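## Task

Close every valve on the bench whose lever or handwheel is blue, and do not disturb any valve of another colour. A valve counts as closed only if it stays shut on its own, not while the gripper holds it. At the end, open the gripper and move it away from the valves.

## Robot and tools

Robot: a single six-joint arm with a two-finger parallel gripper, mounted on a carriage that drives along a floor rail. There is only one arm, so every row is one list for that arm. Joints in order: waist, shoulder, elbow, forearm roll, wrist pitch, wrist roll. The fingers point along the gripper's +z axis and close along its y axis.

Scene frame: fixed to the table. Table top is z = 0, +z up. The rail runs along y at x = 0, and y = 0 is where the rail's position_m reads 0. The table edge starts at x = 0.31 m. The arm base sits at x = 0, y about equal to position_m, z = 0.03 m, facing +x. Reported hand positions get less accurate at long reach.

execute_actions: argument actions, a list holding one action (an empty list just returns state and images). An action may contain rows, steps, until and a rail key.
- rows: up to 15 rows, each applied for one control step of 1/30 s. Each row has 9 numbers in [-1, 1]: six joint values, then gripper position, gripper force_limit, gripper speed.
- Joint values are offsets, not poses: each is measured from the joint angles reported at the start of the action (the latest reported state), never from the previous row. Scale: 1.0 equals 1.398 rad for waist and shoulder, 2.097 rad for elbow, 2.622 rad for forearm roll, wrist pitch and wrist roll. Joint ranges are -6.283 to 6.283 rad, except elbow -2.792 to 2.792. Asking more than 0.010 rad beyond a range end gets the call refused; targets past the true end are clipped and the result may say "joint sent to its limit".
- Gripper numbers are absolute settings. position: +1 fully open (140 mm), about -0.8 where pads touch, -1 closes until blocked. force_limit: -1 about 14 N, 0 about 60 N, +1 about 107 N. speed: -1 about 30 mm/s, 0 about 140, +1 about 250.
- steps: 1 to 450 control steps (15 by default), at least as many as rows. After the last row the arm keeps chasing that row's target. Joint speed is capped and targets are limited to a lead over the measured angle (0.456 rad waist/shoulder, 0.683 elbow, 0.854 wrist joints), and to 70 mm of gripper travel per step, so big moves need several calls. Do not expect an action cut short to finish later; send the remainder.
- until: stops the action early when conditions hold, e.g. {"all": {"status": "ended"}}, {"any": {"status": "ended"}}, or {"rail": {"position_status": ["!=", "moving"]}}. Numbers need a comparison (=, !=, <, <=, >, >=). It does not halt motion.
- rail: {"rail": {"position_m": p}} sets the carriage target in metres along y, -2 to 2; speed_m_s 0.01 to 1 (starts at 1, persists); {"rail": {"stop": true}} halts it. Acceleration is 2 m/s2. Rows never move the carriage, but arm targets travel with it. Wait for arrival (within 1.4 mm) before reaching for a point or ending the scene. Any bad value or unknown name refuses the whole call.

zoom_image: camera (cam_bench_left, cam_bench_right, cam_high, cam_wrist) and region [x0, y0, x1, y1] in pixels of that camera's latest 504x504 image, origin top-left, at most 504 by 504. Calibration (K, distortion, world-to-camera transform) is supplied per camera; fixed cameras may be off by a couple of degrees and millimetres, and the wrist camera pose follows the joint readings.

finished_scene: argument scene, the number of the scene being ended. Irreversible; its result reports success and gives the next task. Call it only after the valves are shut, the gripper has let go and moved away, and the carriage has stopped.

Results: end_effector_position (m) and end_effector_quat_wxyz in the scene frame, plus velocities; this point lies between the closed pads, with fingertips about 33 mm beyond it when closed and 9 mm when open. Closing pushes the tips about 24 mm further out, so keep clearance above surfaces. Joint positions/velocities list rail (m), then the six joints (rad). object_status: 0 moving, 1 blocked while opening, 2 blocked while closing (a grip), 3 reached target or pads met. position_measured is in counts: 3 open, 230 closed. To squeeze harder while status is 2, raise force_limit and nudge position, e.g. -1 to -0.98. Rail fields: position_m, position_status (moving, done, contact_stop, time_out, stopped, stopped_with_arm) and position_answer (taken, not_taken; resend if not_taken). "joint command not followed" or "pose unreachable" means the controller blocked targets; send reachable rows, then resend the rail target.

Avoid: hitting anything hard, pushing strongly on valves or the bench, dropping or knocking things over. Excess joint torque (limits: waist and shoulder 309, elbow 145, wrist joints 40.9 N m) or any external force of 144 N halts the arm for 10 s and skips the call. Holding loads heats motors; a MOTOR HOT warning precedes an over-temperature brake stop. The robot keeps holding its last command while you think.

Each tool is called after "Call:" by a JSON object that holds its "name" and its "arguments", one argument or row to a line.

## Session

Call:
{"name": "execute_actions", "arguments": {
  "actions": []
}}

Scene clock: 0.00 s.
end_effector_position=(+0.4325, +1.4474, +0.1717) position_measured=3 object_status=3 end_effector_quat_wxyz=(+0.016, +0.975, +0.214, +0.065) end_effector_velocity=(+0.000, +0.000, +0.000) end_effector_angular_velocity=(+0.000, +0.000, +0.000)
Joint positions: [ 1.646 -0.549 -0.06   2.198  0.086  0.891  0.539]
Joint velocities: [0. 0. 0. 0. 0. 0. 0.]
rail: position_m=1.646 position_m_goal=1.646 speed_m_s=1.00 position_status=done position_answer=taken refusals=0
camera_calibration (this result's frames):
cam_wrist: T_world_to_cam=[[0.241636, -0.970159, 0.0200697, 1.30358], [-0.938125, -0.22827, 0.260411, 0.705096], [-0.248058, -0.0817525, -0.965289, 0.579816], [0, 0, 0, 1]] pos_world=[0.490305, 1.47303, 0.349913]

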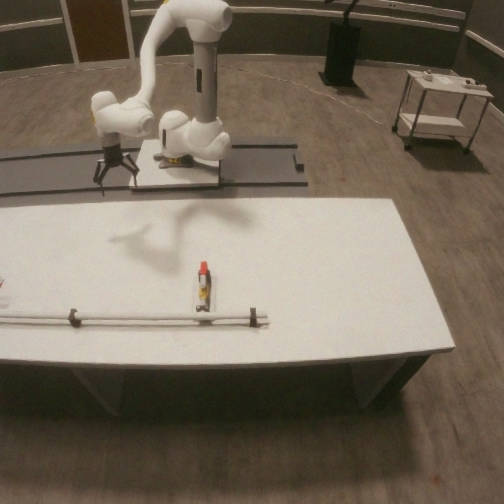

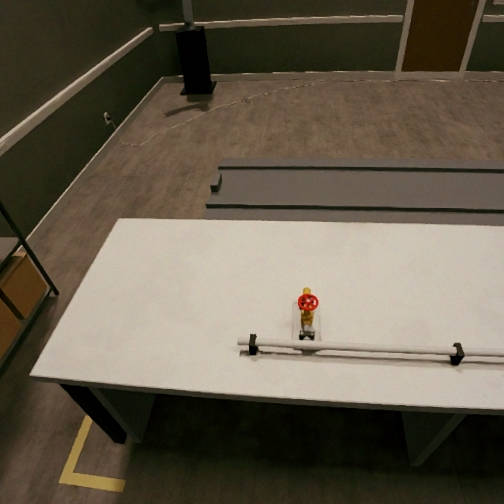

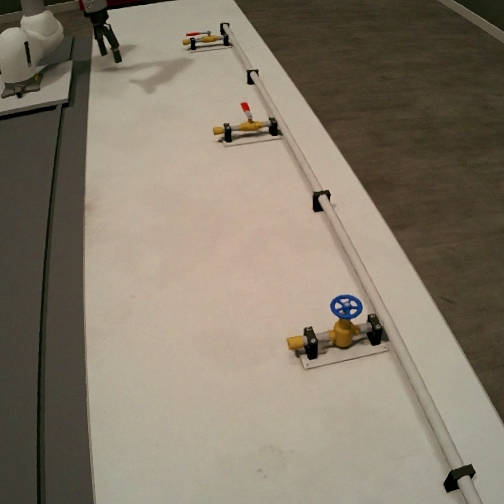

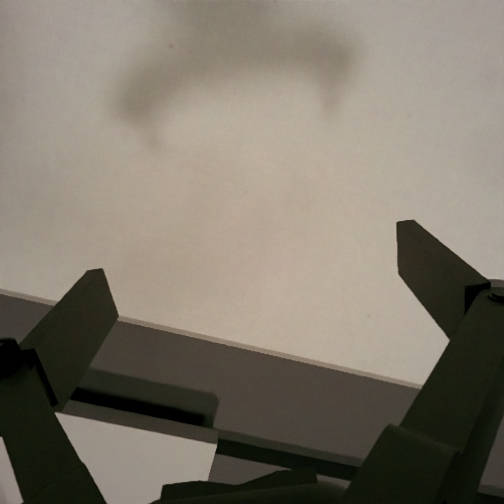

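Call:
{"name": "execute_actions", "arguments": {
  "actions": [
    {"rows": [[0.3927,0.4623,-0.4607,-0.0328,0.1649,-1,0.6,0,0]], "rail": {"position_m": -0.088}, "steps": 90, "until": {"rail": {"position_status": ["!=", "moving"]}}}
  ]
}}

Scene clock: 3.93 s.
end_effector_position=(+0.8852, -0.0544, +0.2299) position_measured=53 object_status=3 end_effector_quat_wxyz=(+0.000, -0.253, +0.967, -0.000) end_effector_velocity=(-0.000, +0.015, -0.000) end_effector_angular_velocity=(-0.000, +0.000, +0.007)
Joint positions: [-0.089 -0.     0.586  1.231 -0.     1.323 -2.083]
Joint velocities: [ 0.009  0.007  0.    -0.     0.    -0.    -0.   ]
rail: position_m=-0.089 position_m_goal=-0.088 speed_m_s=1.00 position_status=done position_answer=taken refusals=0
camera_calibration (this result's frames):
cam_wrist: T_world_to_cam=[[-0.318053, 0.947951, -0.0152229, 0.343978], [0.874185, 0.299442, 0.382276, -0.831771], [0.366938, 0.108276, -0.923923, 0.0819563], [0, 0, 0, 1]] pos_world=[0.806452, -0.0858812, 0.398924]

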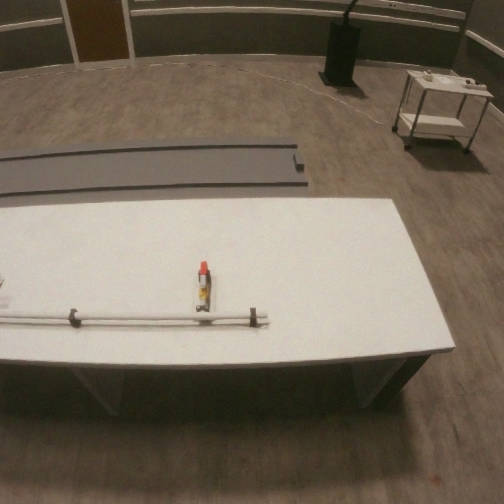

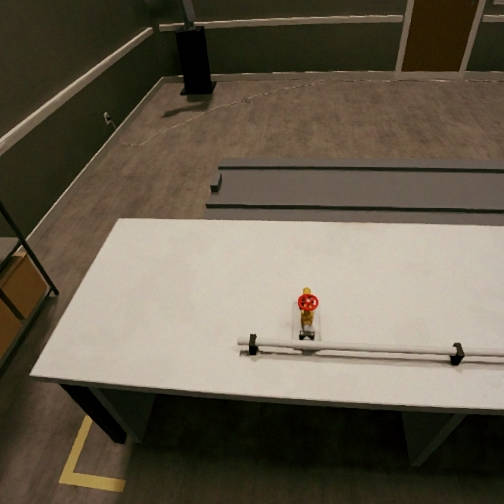

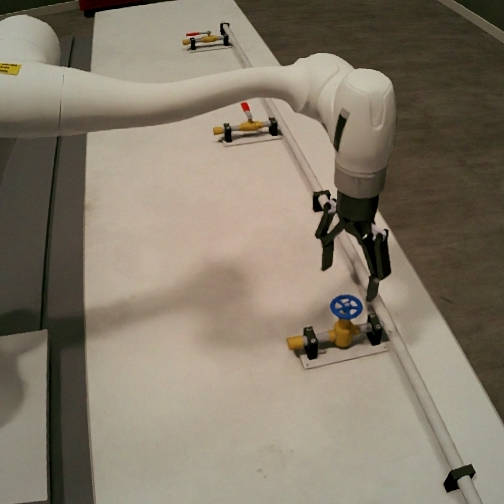

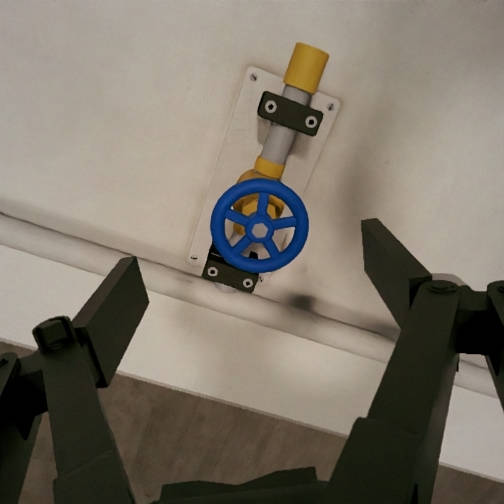

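Call:
{"name": "zoom_image", "arguments": {
  "camera": "cam_wrist",
  "region": [190, 160, 330, 290]
}}

Region (190, 160, 330, 290) of cam_wrist's 504x504 image, scaled by 3.600, with more detail than that image has; it fills the top 468 rows of this view, and the rest is white.

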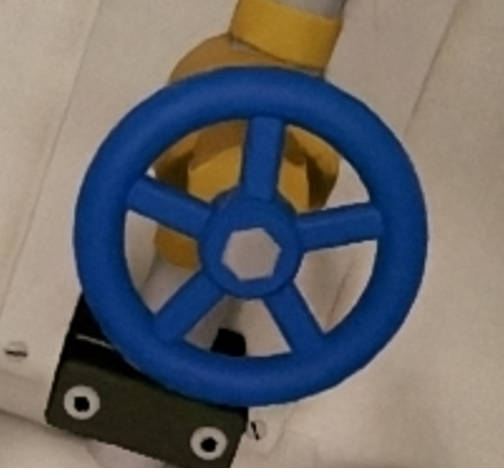

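Call:
{"name": "execute_actions", "arguments": {
  "actions": [
    {"rows": [[0.006,0.02434,0.01756,0,-0.02703,-0.6,0.5,0,0]], "steps": 21}
  ]
}}

Call:
{"name": "zoom_image", "arguments": {
  "camera": "cam_wrist",
  "region": [170, 165, 330, 315]
}}

Scene clock: 6.50 s.
end_effector_position=(+0.8913, -0.0463, +0.1800) position_measured=66 object_status=3 end_effector_quat_wxyz=(-0.000, +0.855, -0.518, +0.000) end_effector_velocity=(+0.000, +0.000, -0.000) end_effector_angular_velocity=(-0.001, -0.001, +0.879)
Joint positions: [-0.088  0.008  0.62   1.268 -0.     1.253 -3.614]
Joint velocities: [ 0.     0.    -0.     0.     0.    -0.001 -0.879]
rail: position_m=-0.088 position_m_goal=-0.088 speed_m_s=1.00 position_status=done position_answer=taken refusals=0
camera_calibration (this result's frames):
cam_wrist: T_world_to_cam=[[-0.957311, -0.288643, -0.0155452, 0.849989], [-0.272518, 0.883287, 0.381494, 0.228822], [-0.0963846, 0.369445, -0.924241, 0.457816], [0, 0, 0, 1]] pos_world=[0.920188, -0.12591, 0.349051]

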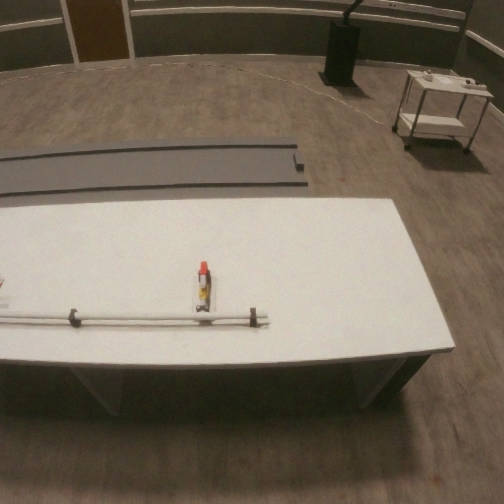

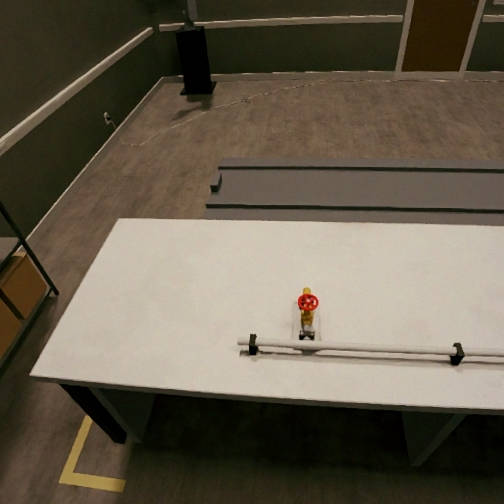

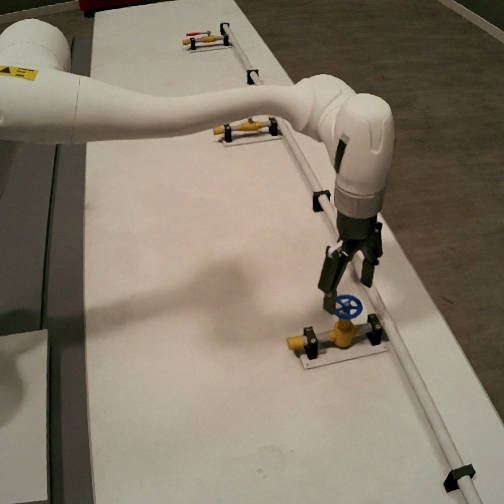

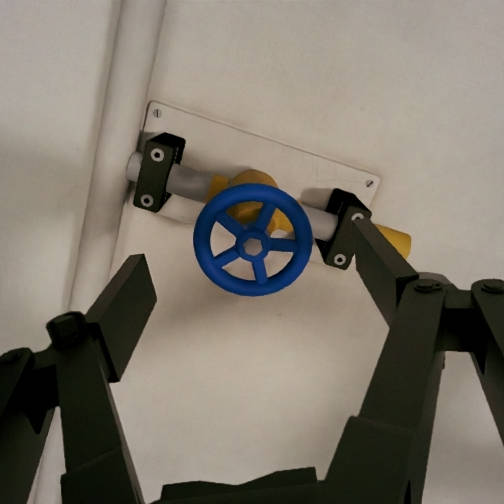

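Region (170, 165, 330, 315) of cam_wrist's 504x504 image, scaled by 3.150, with more detail than that image has; it fills the top 472 rows of this view, and the rest is white.

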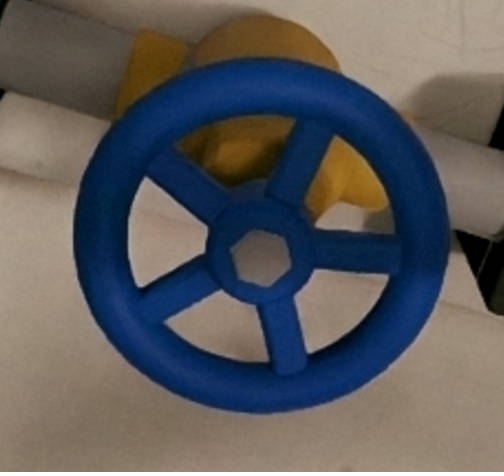

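Call:
{"name": "execute_actions", "arguments": {
  "actions": [
    {"rows": [[0,0.0173,0.01856,0,-0.02407,-0.016,0.25,1,0],[0,0.0173,0.01856,0,-0.02407,-0.016,0.25,1,0],[0,0.0173,0.01856,0,-0.02407,-0.016,0.25,1,0],[0,0.0173,0.01856,0,-0.02407,-0.016,0.25,1,0],[0,0.0173,0.01856,0,-0.02407,-0.016,0.25,1,0],[0,0.0173,0.01856,0,-0.02407,-0.016,0.25,1,0],[0,0.0173,0.01856,0,-0.02407,-0.016,0.25,1,0],[0,0.0173,0.01856,0,-0.02407,-0.016,0.25,1,0],[0,0.0173,0.01856,0,-0.02407,-0.016,0.25,1,0],[0,0.0173,0.01856,0,-0.02407,-0.016,-1,1,-0.3]], "steps": 24}
  ]
}}

Call:
{"name": "zoom_image", "arguments": {
  "camera": "cam_wrist",
  "region": [160, 185, 340, 355]
}}

Scene clock: 8.60 s.
end_effector_position=(+0.8913, -0.0464, +0.1381) position_measured=134 object_status=2 end_effector_quat_wxyz=(-0.000, +0.866, -0.500, +0.000) end_effector_velocity=(+0.000, +0.000, +0.000) end_effector_angular_velocity=(+0.000, -0.001, +0.000)
Joint positions: [-0.088  0.008  0.644  1.307 -0.     1.19  -3.656]
Joint velocities: [ 0.     0.     0.     0.    -0.    -0.001 -0.   ]
rail: position_m=-0.088 position_m_goal=-0.088 speed_m_s=1.00 position_status=done position_answer=taken refusals=0
camera_calibration (this result's frames):
cam_wrist: T_world_to_cam=[[-0.94437, -0.328519, -0.0155176, 0.835919], [-0.309309, 0.871135, 0.381382, 0.277098], [-0.111773, 0.364966, -0.924287, 0.432672], [0, 0, 0, 1]] pos_world=[0.923487, -0.124685, 0.307204]

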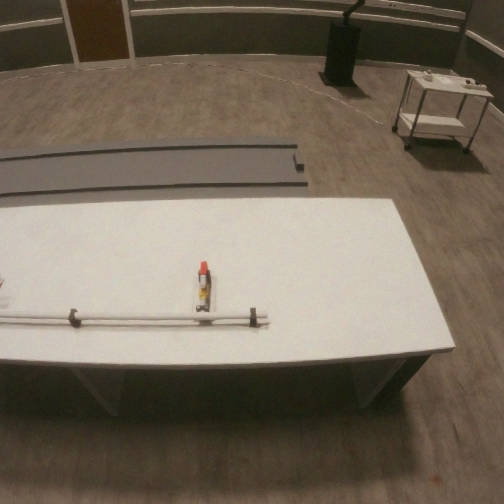

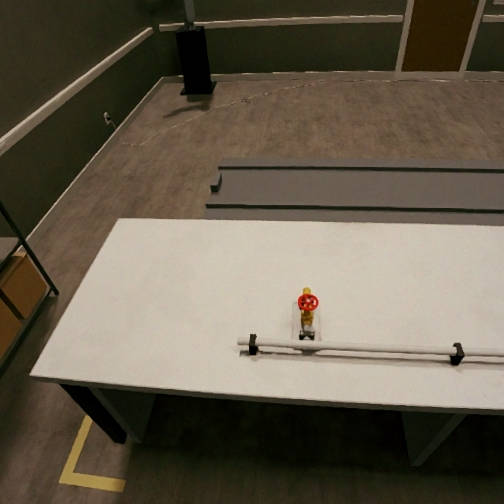

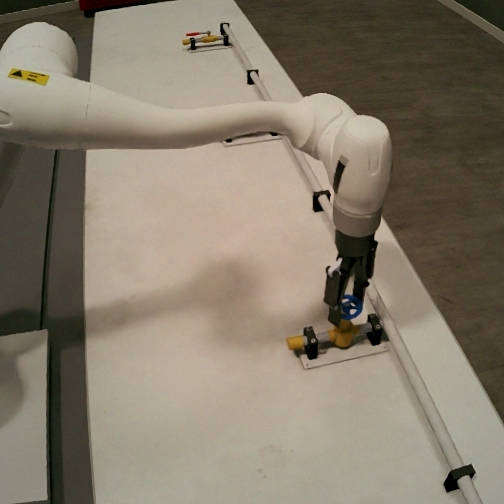

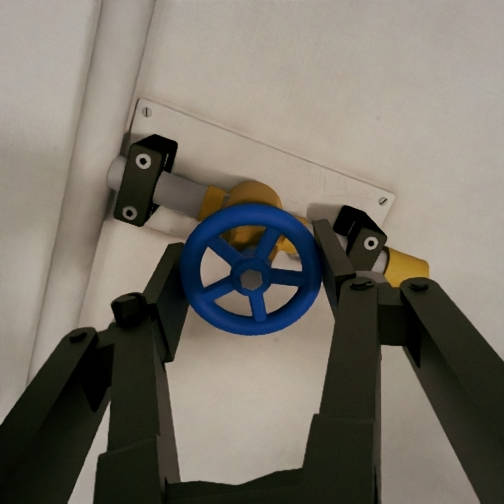

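Region (160, 185, 340, 355) of cam_wrist's 504x504 image, scaled by 2.800, with more detail than that image has.

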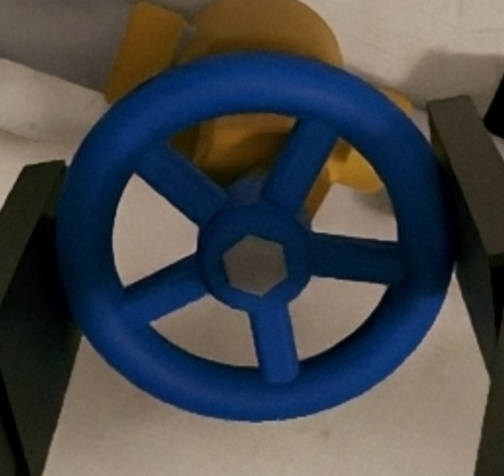

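Call:
{"name": "execute_actions", "arguments": {
  "actions": [
    {"rows": [[0,0,0,0,0,0.03,-1,1,-0.3],[0,0,0,0,0,0.06,-1,1,-0.3],[0,0,0,0,0,0.09,-1,1,-0.3],[0,0,0,0,0,0.12,-1,1,-0.3]], "steps": 11}
  ]
}}

Call:
{"name": "zoom_image", "arguments": {
  "camera": "cam_wrist",
  "region": [160, 185, 340, 355]
}}

Scene clock: 9.57 s.
end_effector_position=(+0.8913, -0.0463, +0.1380) position_measured=134 object_status=2 end_effector_quat_wxyz=(-0.000, +0.781, -0.624, +0.000) end_effector_velocity=(+0.000, +0.000, -0.000) end_effector_angular_velocity=(+0.000, -0.000, -0.268)
Joint positions: [-0.088  0.008  0.644  1.307 -0.     1.189 -3.357]
Joint velocities: [ 0.    -0.    -0.     0.     0.    -0.     0.268]
rail: position_m=-0.088 position_m_goal=-0.088 speed_m_s=1.00 position_status=done position_answer=taken refusals=0
camera_calibration (this result's frames):
cam_wrist: T_world_to_cam=[[-0.999253, -0.0353432, -0.0156017, 0.898484], [-0.0386227, 0.92351, 0.381625, 0.0382249], [0.000920436, 0.381943, -0.924185, 0.332872], [0, 0, 0, 1]] pos_world=[0.898984, -0.130684, 0.307066]

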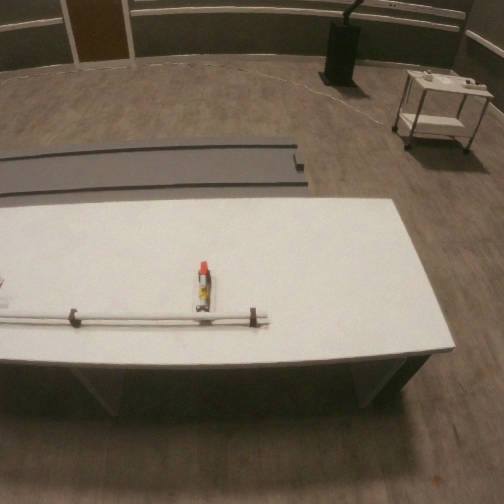

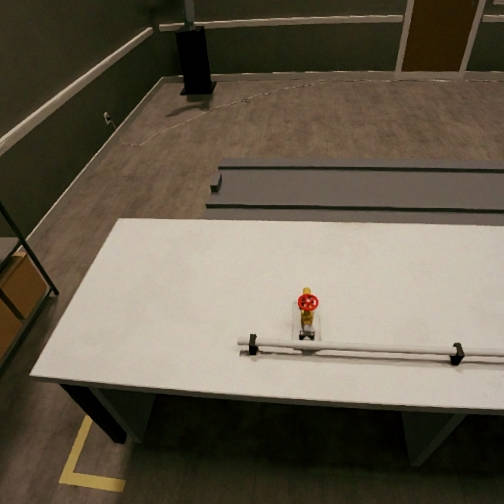

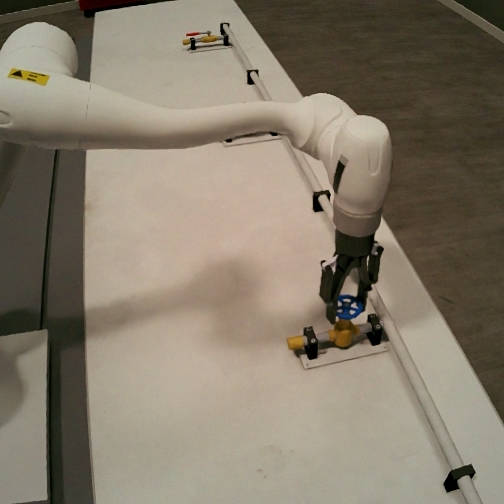

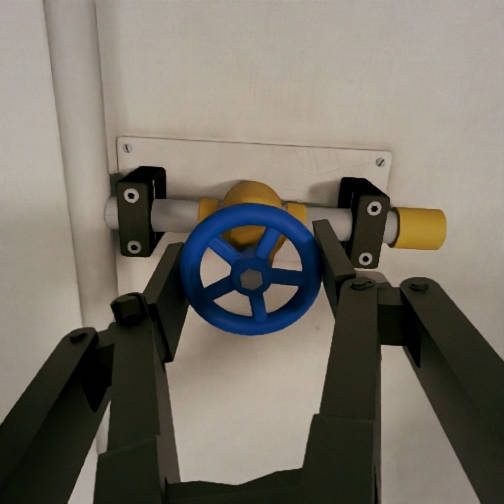

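Region (160, 185, 340, 355) of cam_wrist's 504x504 image, scaled by 2.800, with more detail than that image has.

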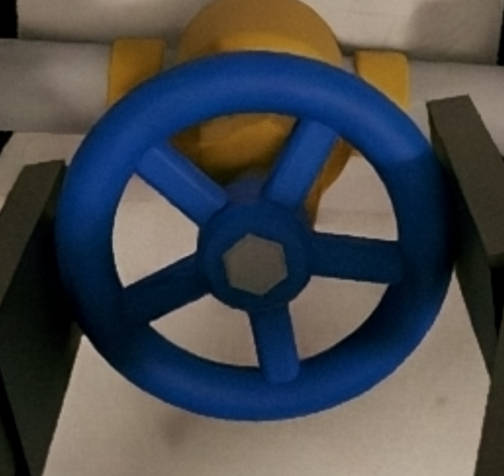

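Call:
{"name": "execute_actions", "arguments": {
  "actions": [
    {"rows": [[0,0,0,0,0,0.67,-1,1,-0.3]], "steps": 24}
  ]
}}

Call:
{"name": "zoom_image", "arguments": {
  "camera": "cam_wrist",
  "region": [160, 185, 340, 355]
}}

Scene clock: 11.17 s.
end_effector_position=(+0.8914, -0.0463, +0.1381) position_measured=134 object_status=2 end_effector_quat_wxyz=(+0.001, -0.025, +1.000, -0.000) end_effector_velocity=(-0.002, -0.000, -0.000) end_effector_angular_velocity=(+0.000, +0.007, -0.349)
Joint positions: [-0.088  0.008  0.644  1.307 -0.     1.189 -1.612]
Joint velocities: [ 0.    -0.    -0.     0.    -0.     0.007  0.349]
rail: position_m=-0.088 position_m_goal=-0.088 speed_m_s=1.00 position_status=done position_answer=taken refusals=0
camera_calibration (this result's frames):
cam_wrist: T_world_to_cam=[[0.138194, 0.990295, -0.0147741, -0.0679423], [0.915759, -0.122082, 0.382728, -0.861134], [0.37721, -0.0664201, -0.923743, -0.0233209], [0, 0, 0, 1]] pos_world=[0.806778, -0.0393953, 0.307034]

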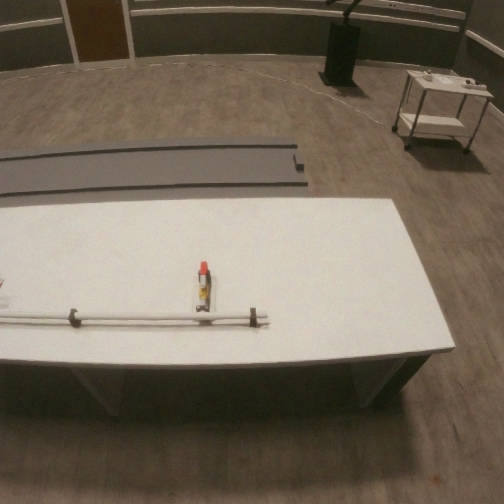

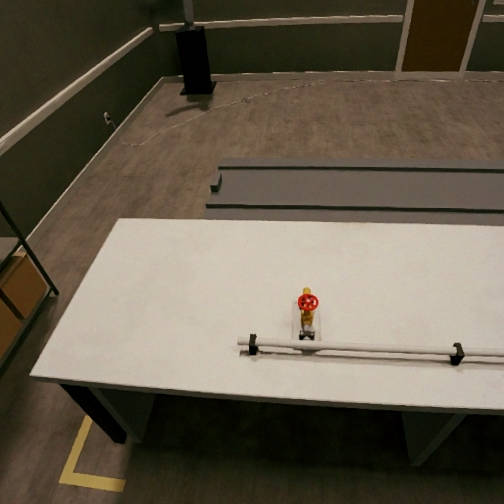

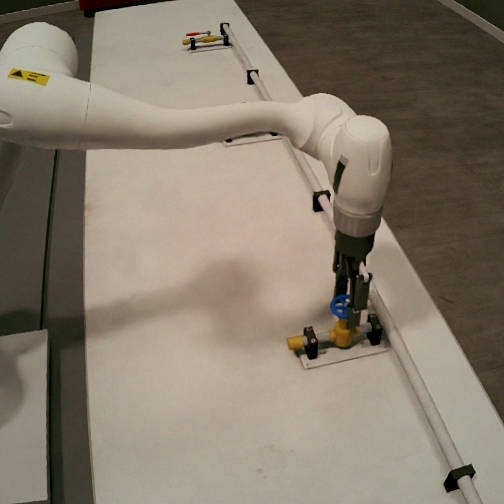

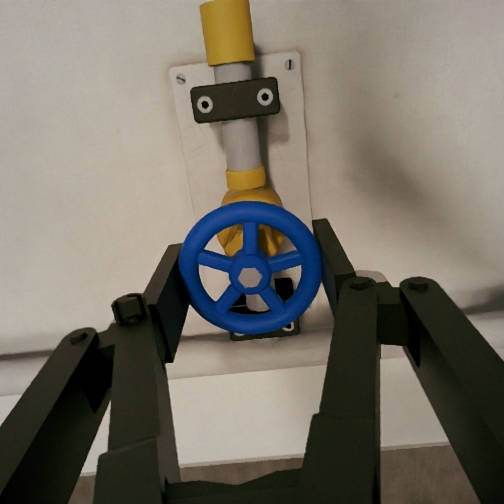

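Region (160, 185, 340, 355) of cam_wrist's 504x504 image, scaled by 2.800, with more detail than that image has.

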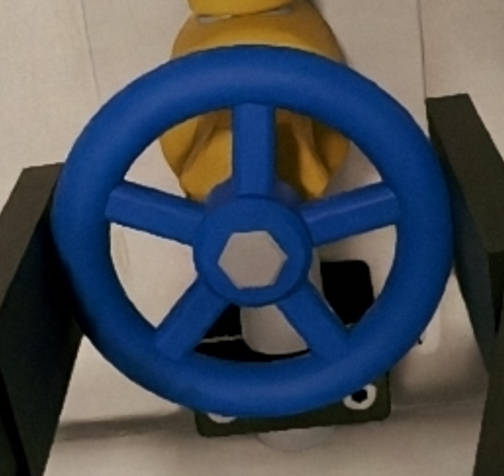

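Call:
{"name": "execute_actions", "arguments": {
  "actions": [
    {"rows": [[0,0,0,0,0,0.005,-0.98,1,-0.3],[0,0,0,0,0,0.005,-0.98,1,-0.3],[0,0,0,0,0,0.005,-0.98,1,-0.3],[0,0,0,0,0,0.02,-0.98,1,-0.3],[0,0,0,0,0,0.035,-0.98,1,-0.3],[0,0,0,0,0,0.05,-0.98,1,-0.3],[0,0,0,0,0,0.065,-0.98,1,-0.3],[0,0,0,0,0,0.08,-0.98,1,-0.3],[0,0,0,0,0,0.095,-0.98,1,-0.3]], "steps": 16}
  ]
}}

Call:
{"name": "zoom_image", "arguments": {
  "camera": "cam_wrist",
  "region": [160, 185, 340, 355]
}}

Scene clock: 12.57 s.
end_effector_position=(+0.8914, -0.0464, +0.1380) position_measured=134 object_status=2 end_effector_quat_wxyz=(+0.001, +0.096, +0.995, -0.000) end_effector_velocity=(-0.000, +0.000, -0.000) end_effector_angular_velocity=(+0.000, -0.000, -0.092)
Joint positions: [-0.088  0.008  0.644  1.307 -0.     1.189 -1.37 ]
Joint velocities: [ 0.    -0.     0.     0.     0.     0.     0.092]
rail: position_m=-0.088 position_m_goal=-0.088 speed_m_s=1.00 position_status=done position_answer=taken refusals=0
camera_calibration (this result's frames):
cam_wrist: T_world_to_cam=[[0.371338, 0.928382, -0.0146563, -0.278605], [0.859886, -0.3379, 0.382648, -0.821279], [0.350291, -0.154694, -0.923778, -0.00346863], [0, 0, 0, 1]] pos_world=[0.810878, -0.019395, 0.306973]

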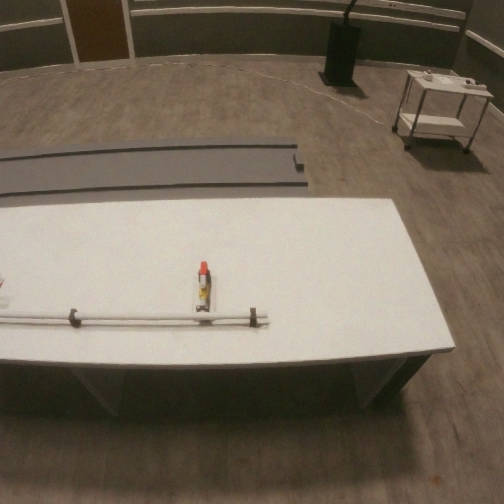

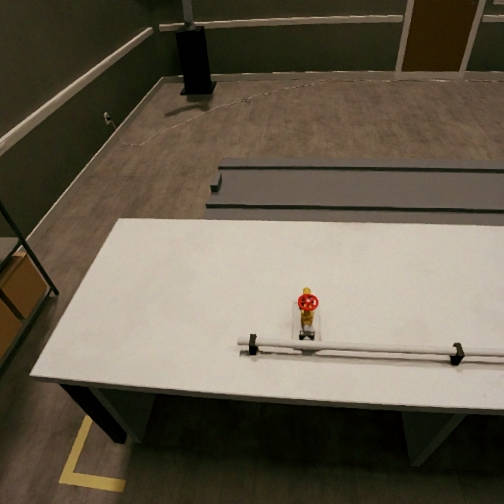

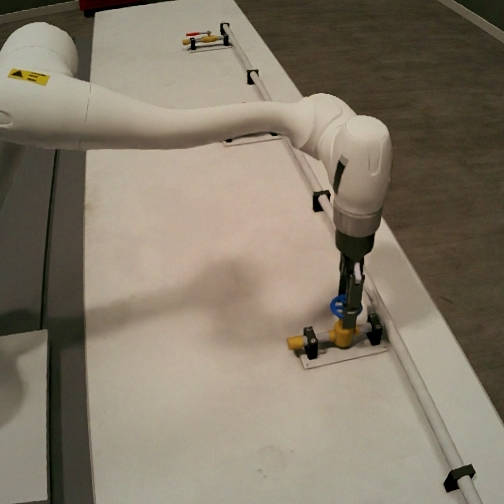

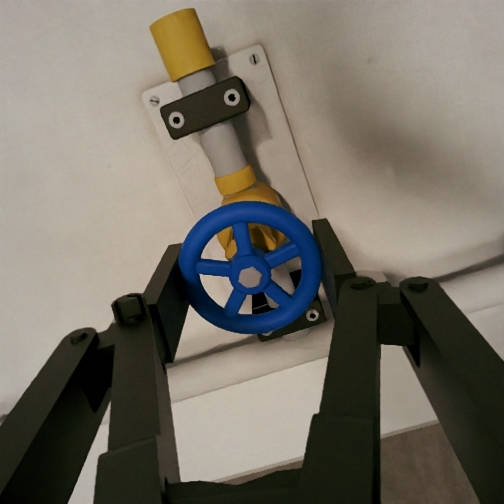

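Region (160, 185, 340, 355) of cam_wrist's 504x504 image, scaled by 2.800, with more detail than that image has.

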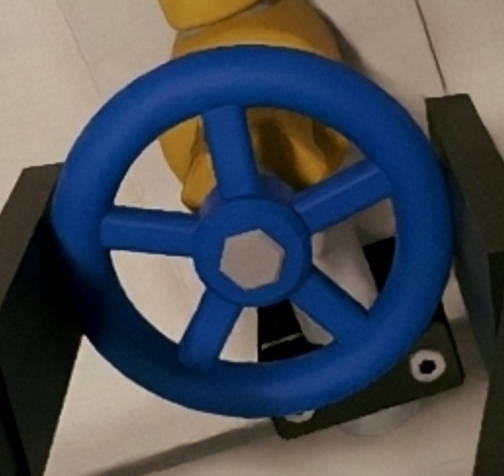

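Call:
{"name": "execute_actions", "arguments": {
  "actions": [
    {"rows": [[0,0,0,0,0,0.003,0.15,1,0.3]], "steps": 7}
  ]
}}

Call:
{"name": "zoom_image", "arguments": {
  "camera": "cam_wrist",
  "region": [130, 170, 370, 370]
}}

Scene clock: 18.43 s.
end_effector_position=(+0.8913, -0.0460, +0.1381) position_measured=110 object_status=0 end_effector_quat_wxyz=(+0.000, +0.100, +0.995, +0.000) end_effector_velocity=(+0.000, -0.002, -0.000) end_effector_angular_velocity=(-0.005, -0.000, +0.002)
Joint positions: [-0.088  0.008  0.644  1.307  0.001  1.189 -1.362]
Joint velocities: [ 0.    -0.     0.    -0.    -0.006 -0.    -0.   ]
rail: position_m=-0.088 position_m_goal=-0.088 speed_m_s=1.00 position_status=done position_answer=taken refusals=0
camera_calibration (this result's frames):
cam_wrist: T_world_to_cam=[[0.37883, 0.925359, -0.0140637, -0.285812], [0.8572, -0.345117, 0.382234, -0.81899], [0.34885, -0.156857, -0.923958, -0.00207739], [0, 0, 0, 1]] pos_world=[0.811037, -0.0184944, 0.307107]

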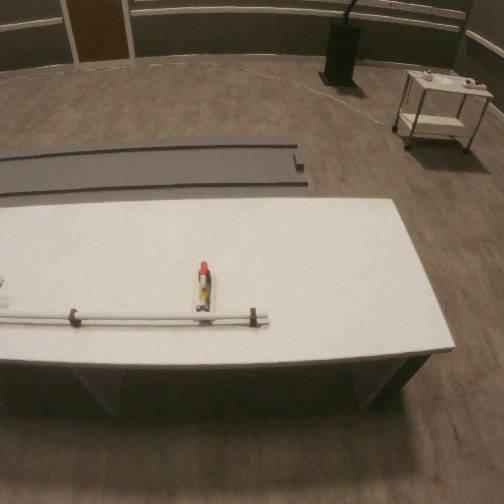

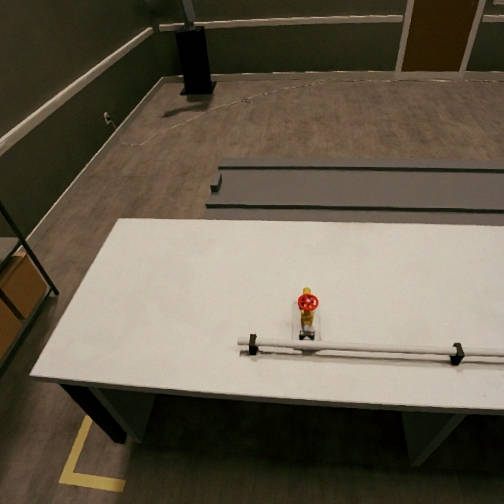

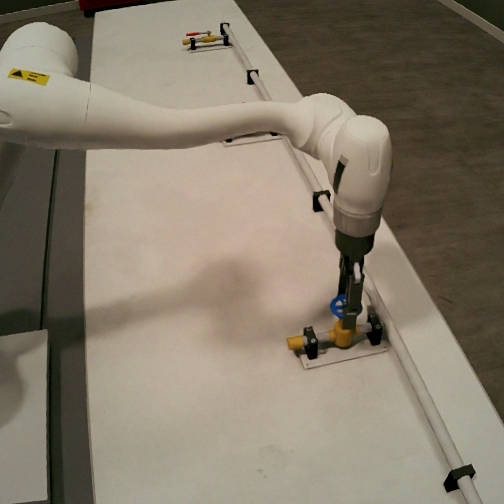

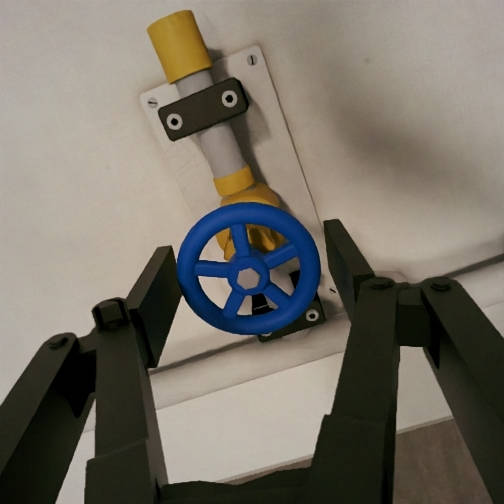

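Region (130, 170, 370, 370) of cam_wrist's 504x504 image, scaled by 2.100, with more detail than that image has.

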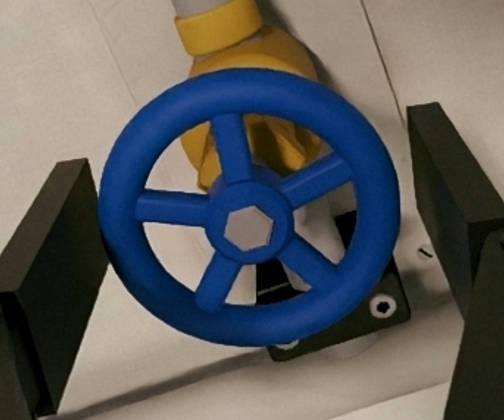

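Call:
{"name": "execute_actions", "arguments": {
  "actions": [
    {"rows": [[-0.00065,-0.0011,0.0013,-0.0003,-0.0004,0,0.15,1,0],[-0.00065,-0.0011,0.0013,-0.0003,-0.0004,0,0.15,1,0],[-0.00065,-0.0011,0.0013,-0.0003,-0.0004,0,0.15,1,0],[-0.00065,-0.0011,0.0013,-0.0003,-0.0004,0,-1,1,0]], "steps": 14}
  ]
}}

Call:
{"name": "zoom_image", "arguments": {
  "camera": "cam_wrist",
  "region": [160, 185, 340, 355]
}}

Scene clock: 20.40 s.
end_effector_position=(+0.8903, -0.0470, +0.1381) position_measured=134 object_status=0 end_effector_quat_wxyz=(+0.000, +0.100, +0.995, -0.000) end_effector_velocity=(-0.000, -0.000, -0.000) end_effector_angular_velocity=(-0.000, +0.000, -0.000)
Joint positions: [-0.088  0.007  0.643  1.31  -0.     1.188 -1.362]
Joint velocities: [ 0. -0. -0.  0. -0.  0. -0.]
rail: position_m=-0.088 position_m_goal=-0.088 speed_m_s=1.00 position_status=done position_answer=taken refusals=0
camera_calibration (this result's frames):
cam_wrist: T_world_to_cam=[[0.379308, 0.925153, -0.0147783, -0.284854], [0.857044, -0.345274, 0.382442, -0.818378], [0.348714, -0.157729, -0.923861, -0.00186954], [0, 0, 0, 1]] pos_world=[0.810085, -0.0193266, 0.307045]

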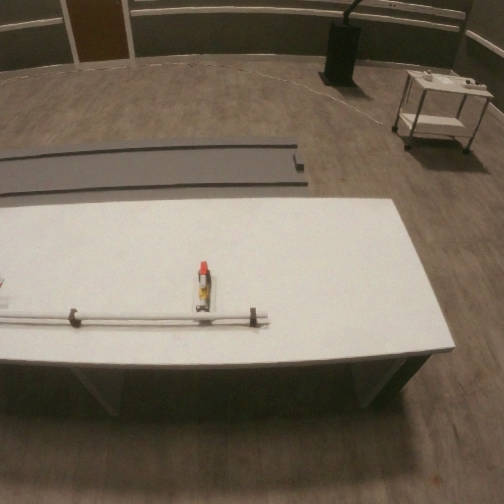

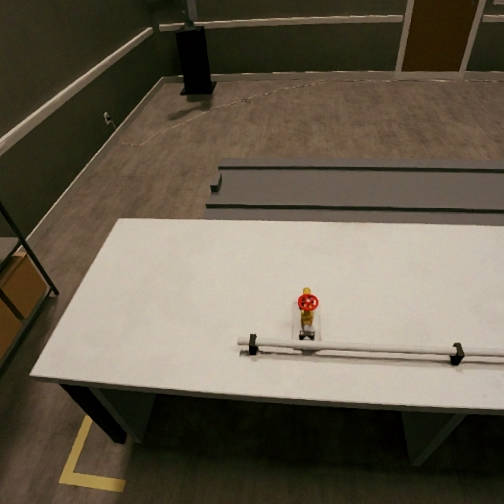

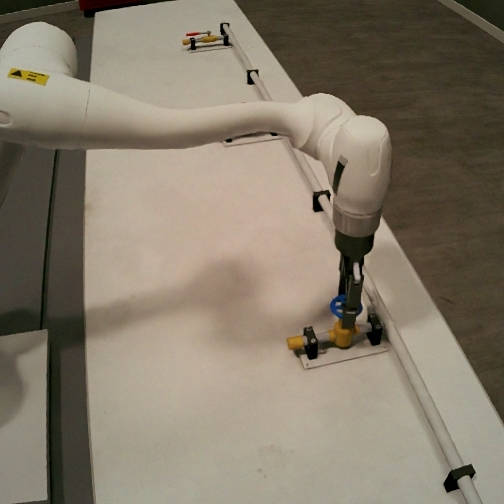

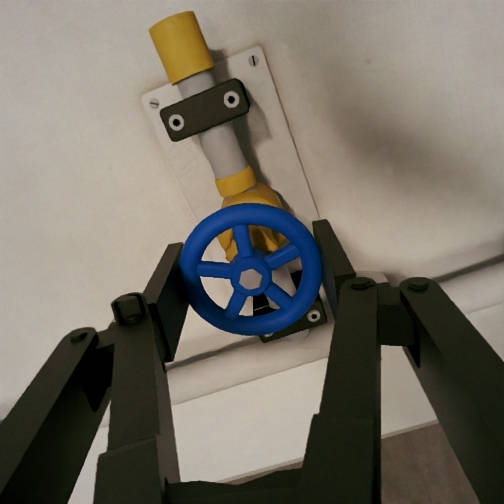

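Region (160, 185, 340, 355) of cam_wrist's 504x504 image, scaled by 2.800, with more detail than that image has.

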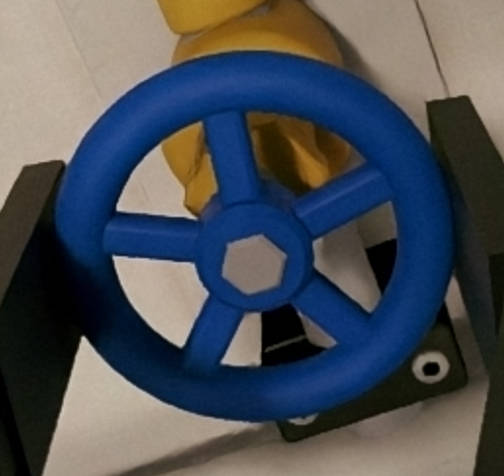

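Call:
{"name": "execute_actions", "arguments": {
  "actions": [
    {"rows": [[0,0,0,0,0,0.004,-1,1,0],[0,0,0,0,0,0.008,-1,1,0],[0,0,0,0,0,0.012,-1,1,0],[0,0,0,0,0,0.016,-1,1,0],[0,0,0,0,0,0.02,-1,1,0],[0,0,0,0,0,0.024,-1,1,0],[0,0,0,0,0,0.028,-1,1,0],[0,0,0,0,0,0.032,-1,1,0],[0,0,0,0,0,0.036,-1,1,0],[0,0,0,0,0,0.04,-1,1,0],[0,0,0,0,0,0.044,-1,1,0],[0,0,0,0,0,0.048,-1,1,0],[0,0,0,0,0,0.052,-1,1,0],[0,0,0,0,0,0.056,-1,1,0],[0,0,0,0,0,0.06,-1,1,0]], "steps": 21}
  ]
}}

Call:
{"name": "zoom_image", "arguments": {
  "camera": "cam_wrist",
  "region": [160, 185, 340, 355]
}}

Scene clock: 21.90 s.
end_effector_position=(+0.8903, -0.0470, +0.1380) position_measured=134 object_status=2 end_effector_quat_wxyz=(+0.000, +0.177, +0.984, -0.000) end_effector_velocity=(-0.000, +0.000, -0.000) end_effector_angular_velocity=(+0.000, -0.000, -0.035)
Joint positions: [-0.088  0.007  0.643  1.31  -0.     1.188 -1.208]
Joint velocities: [ 0.     0.     0.    -0.     0.    -0.     0.036]
rail: position_m=-0.088 position_m_goal=-0.088 speed_m_s=1.00 position_status=done position_answer=taken refusals=0
camera_calibration (this result's frames):
cam_wrist: T_world_to_cam=[[0.516995, 0.855862, -0.014691, -0.410694], [0.793799, -0.472941, 0.382374, -0.76801], [0.320312, -0.209347, -0.923891, 0.0209919], [0, 0, 0, 1]] pos_world=[0.815248, -0.0073308, 0.307028]

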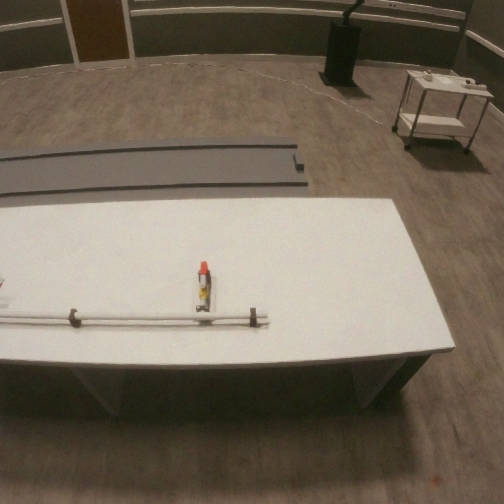

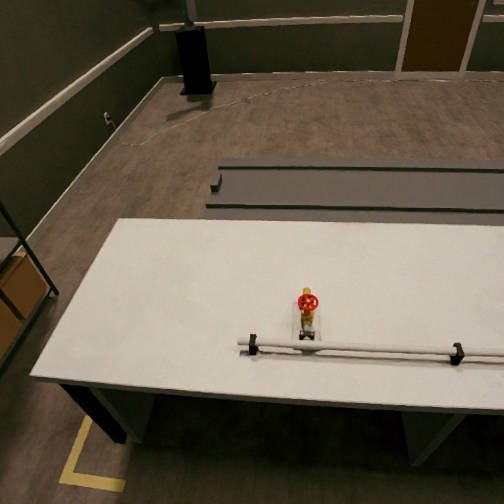

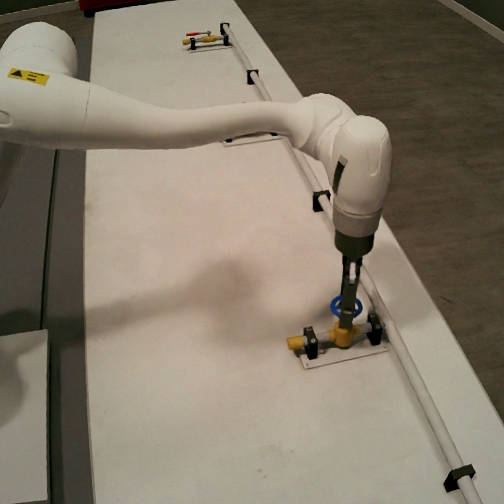

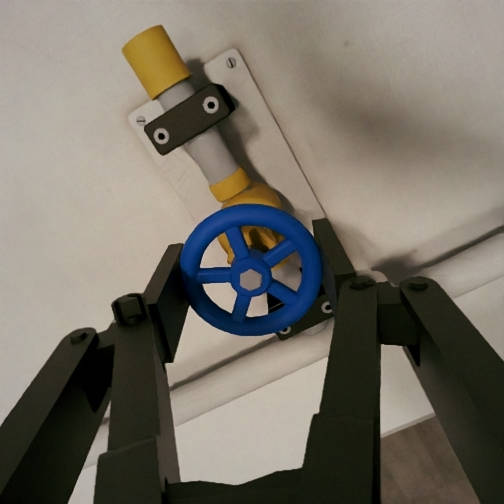

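Region (160, 185, 340, 355) of cam_wrist's 504x504 image, scaled by 2.800, with more detail than that image has.

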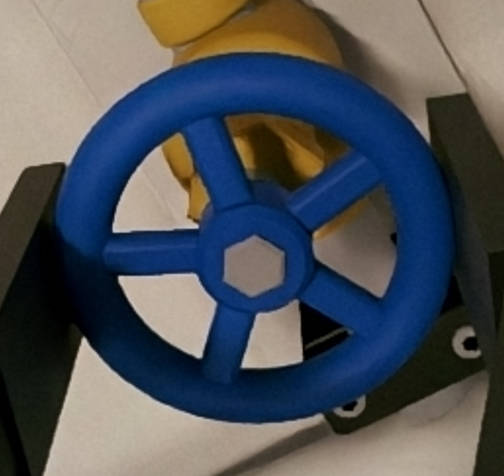

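Call:
{"name": "execute_actions", "arguments": {
  "actions": [
    {"rows": [[0,0,0,0,0,0,0.5,0,0.5],[0,0,0,0,0,0,0.5,0,0.5],[0,0,0,0,0,0,0.5,0,0.5],[0,0,0,0,0,0,0.5,0,0.5],[-0.005,-0.088,-0.0477,0,0.0853,-0.138,0.5,0,0.5]], "steps": 13}
  ]
}}

Scene clock: 24.67 s.
end_effector_position=(+0.8756, -0.0509, +0.2372) position_measured=66 object_status=0 end_effector_quat_wxyz=(+0.000, +0.069, +0.998, -0.000) end_effector_velocity=(-0.083, -0.015, +0.399) end_effector_angular_velocity=(-0.000, -0.002, +0.870)
Joint positions: [-0.088  0.003  0.567  1.248 -0.     1.326 -1.429]
Joint velocities: [ 0.    -0.017 -0.305 -0.244 -0.     0.547 -0.887]
rail: position_m=-0.088 position_m_goal=-0.088 speed_m_s=1.00 position_status=done position_answer=taken refusals=0
camera_calibration (this result's frames):
cam_wrist: T_world_to_cam=[[0.320375, 0.94717, -0.0151381, -0.221373], [0.877232, -0.290612, 0.38211, -0.859813], [0.357524, -0.135698, -0.923993, 0.087714], [0, 0, 0, 1]] pos_world=[0.793818, -0.0282909, 0.406239]

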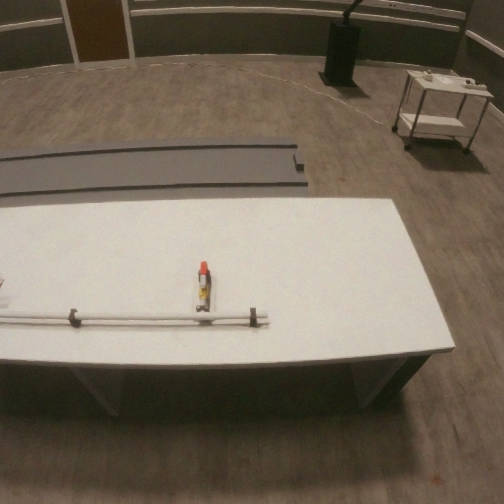

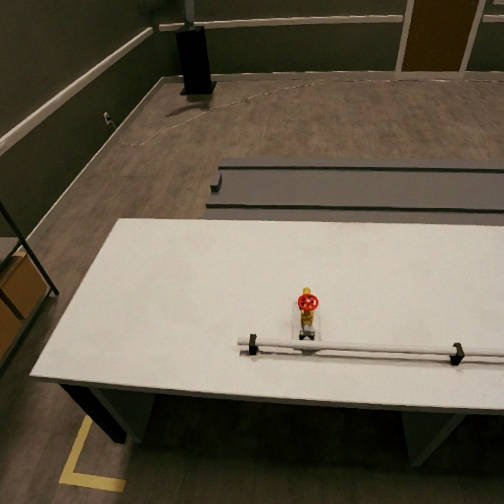

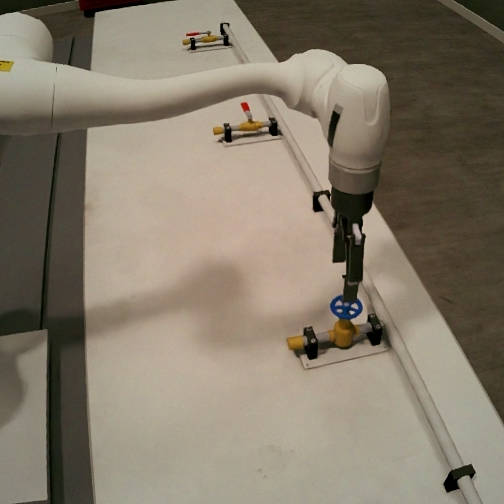

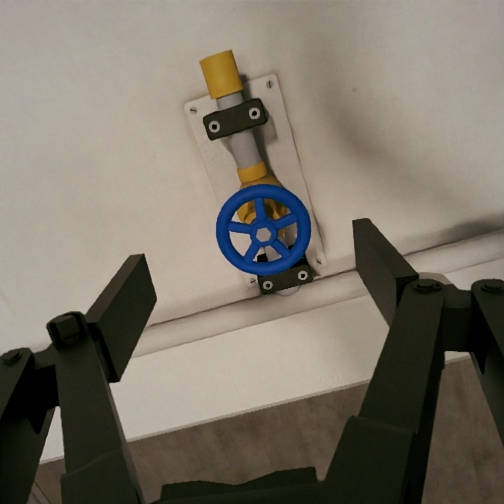

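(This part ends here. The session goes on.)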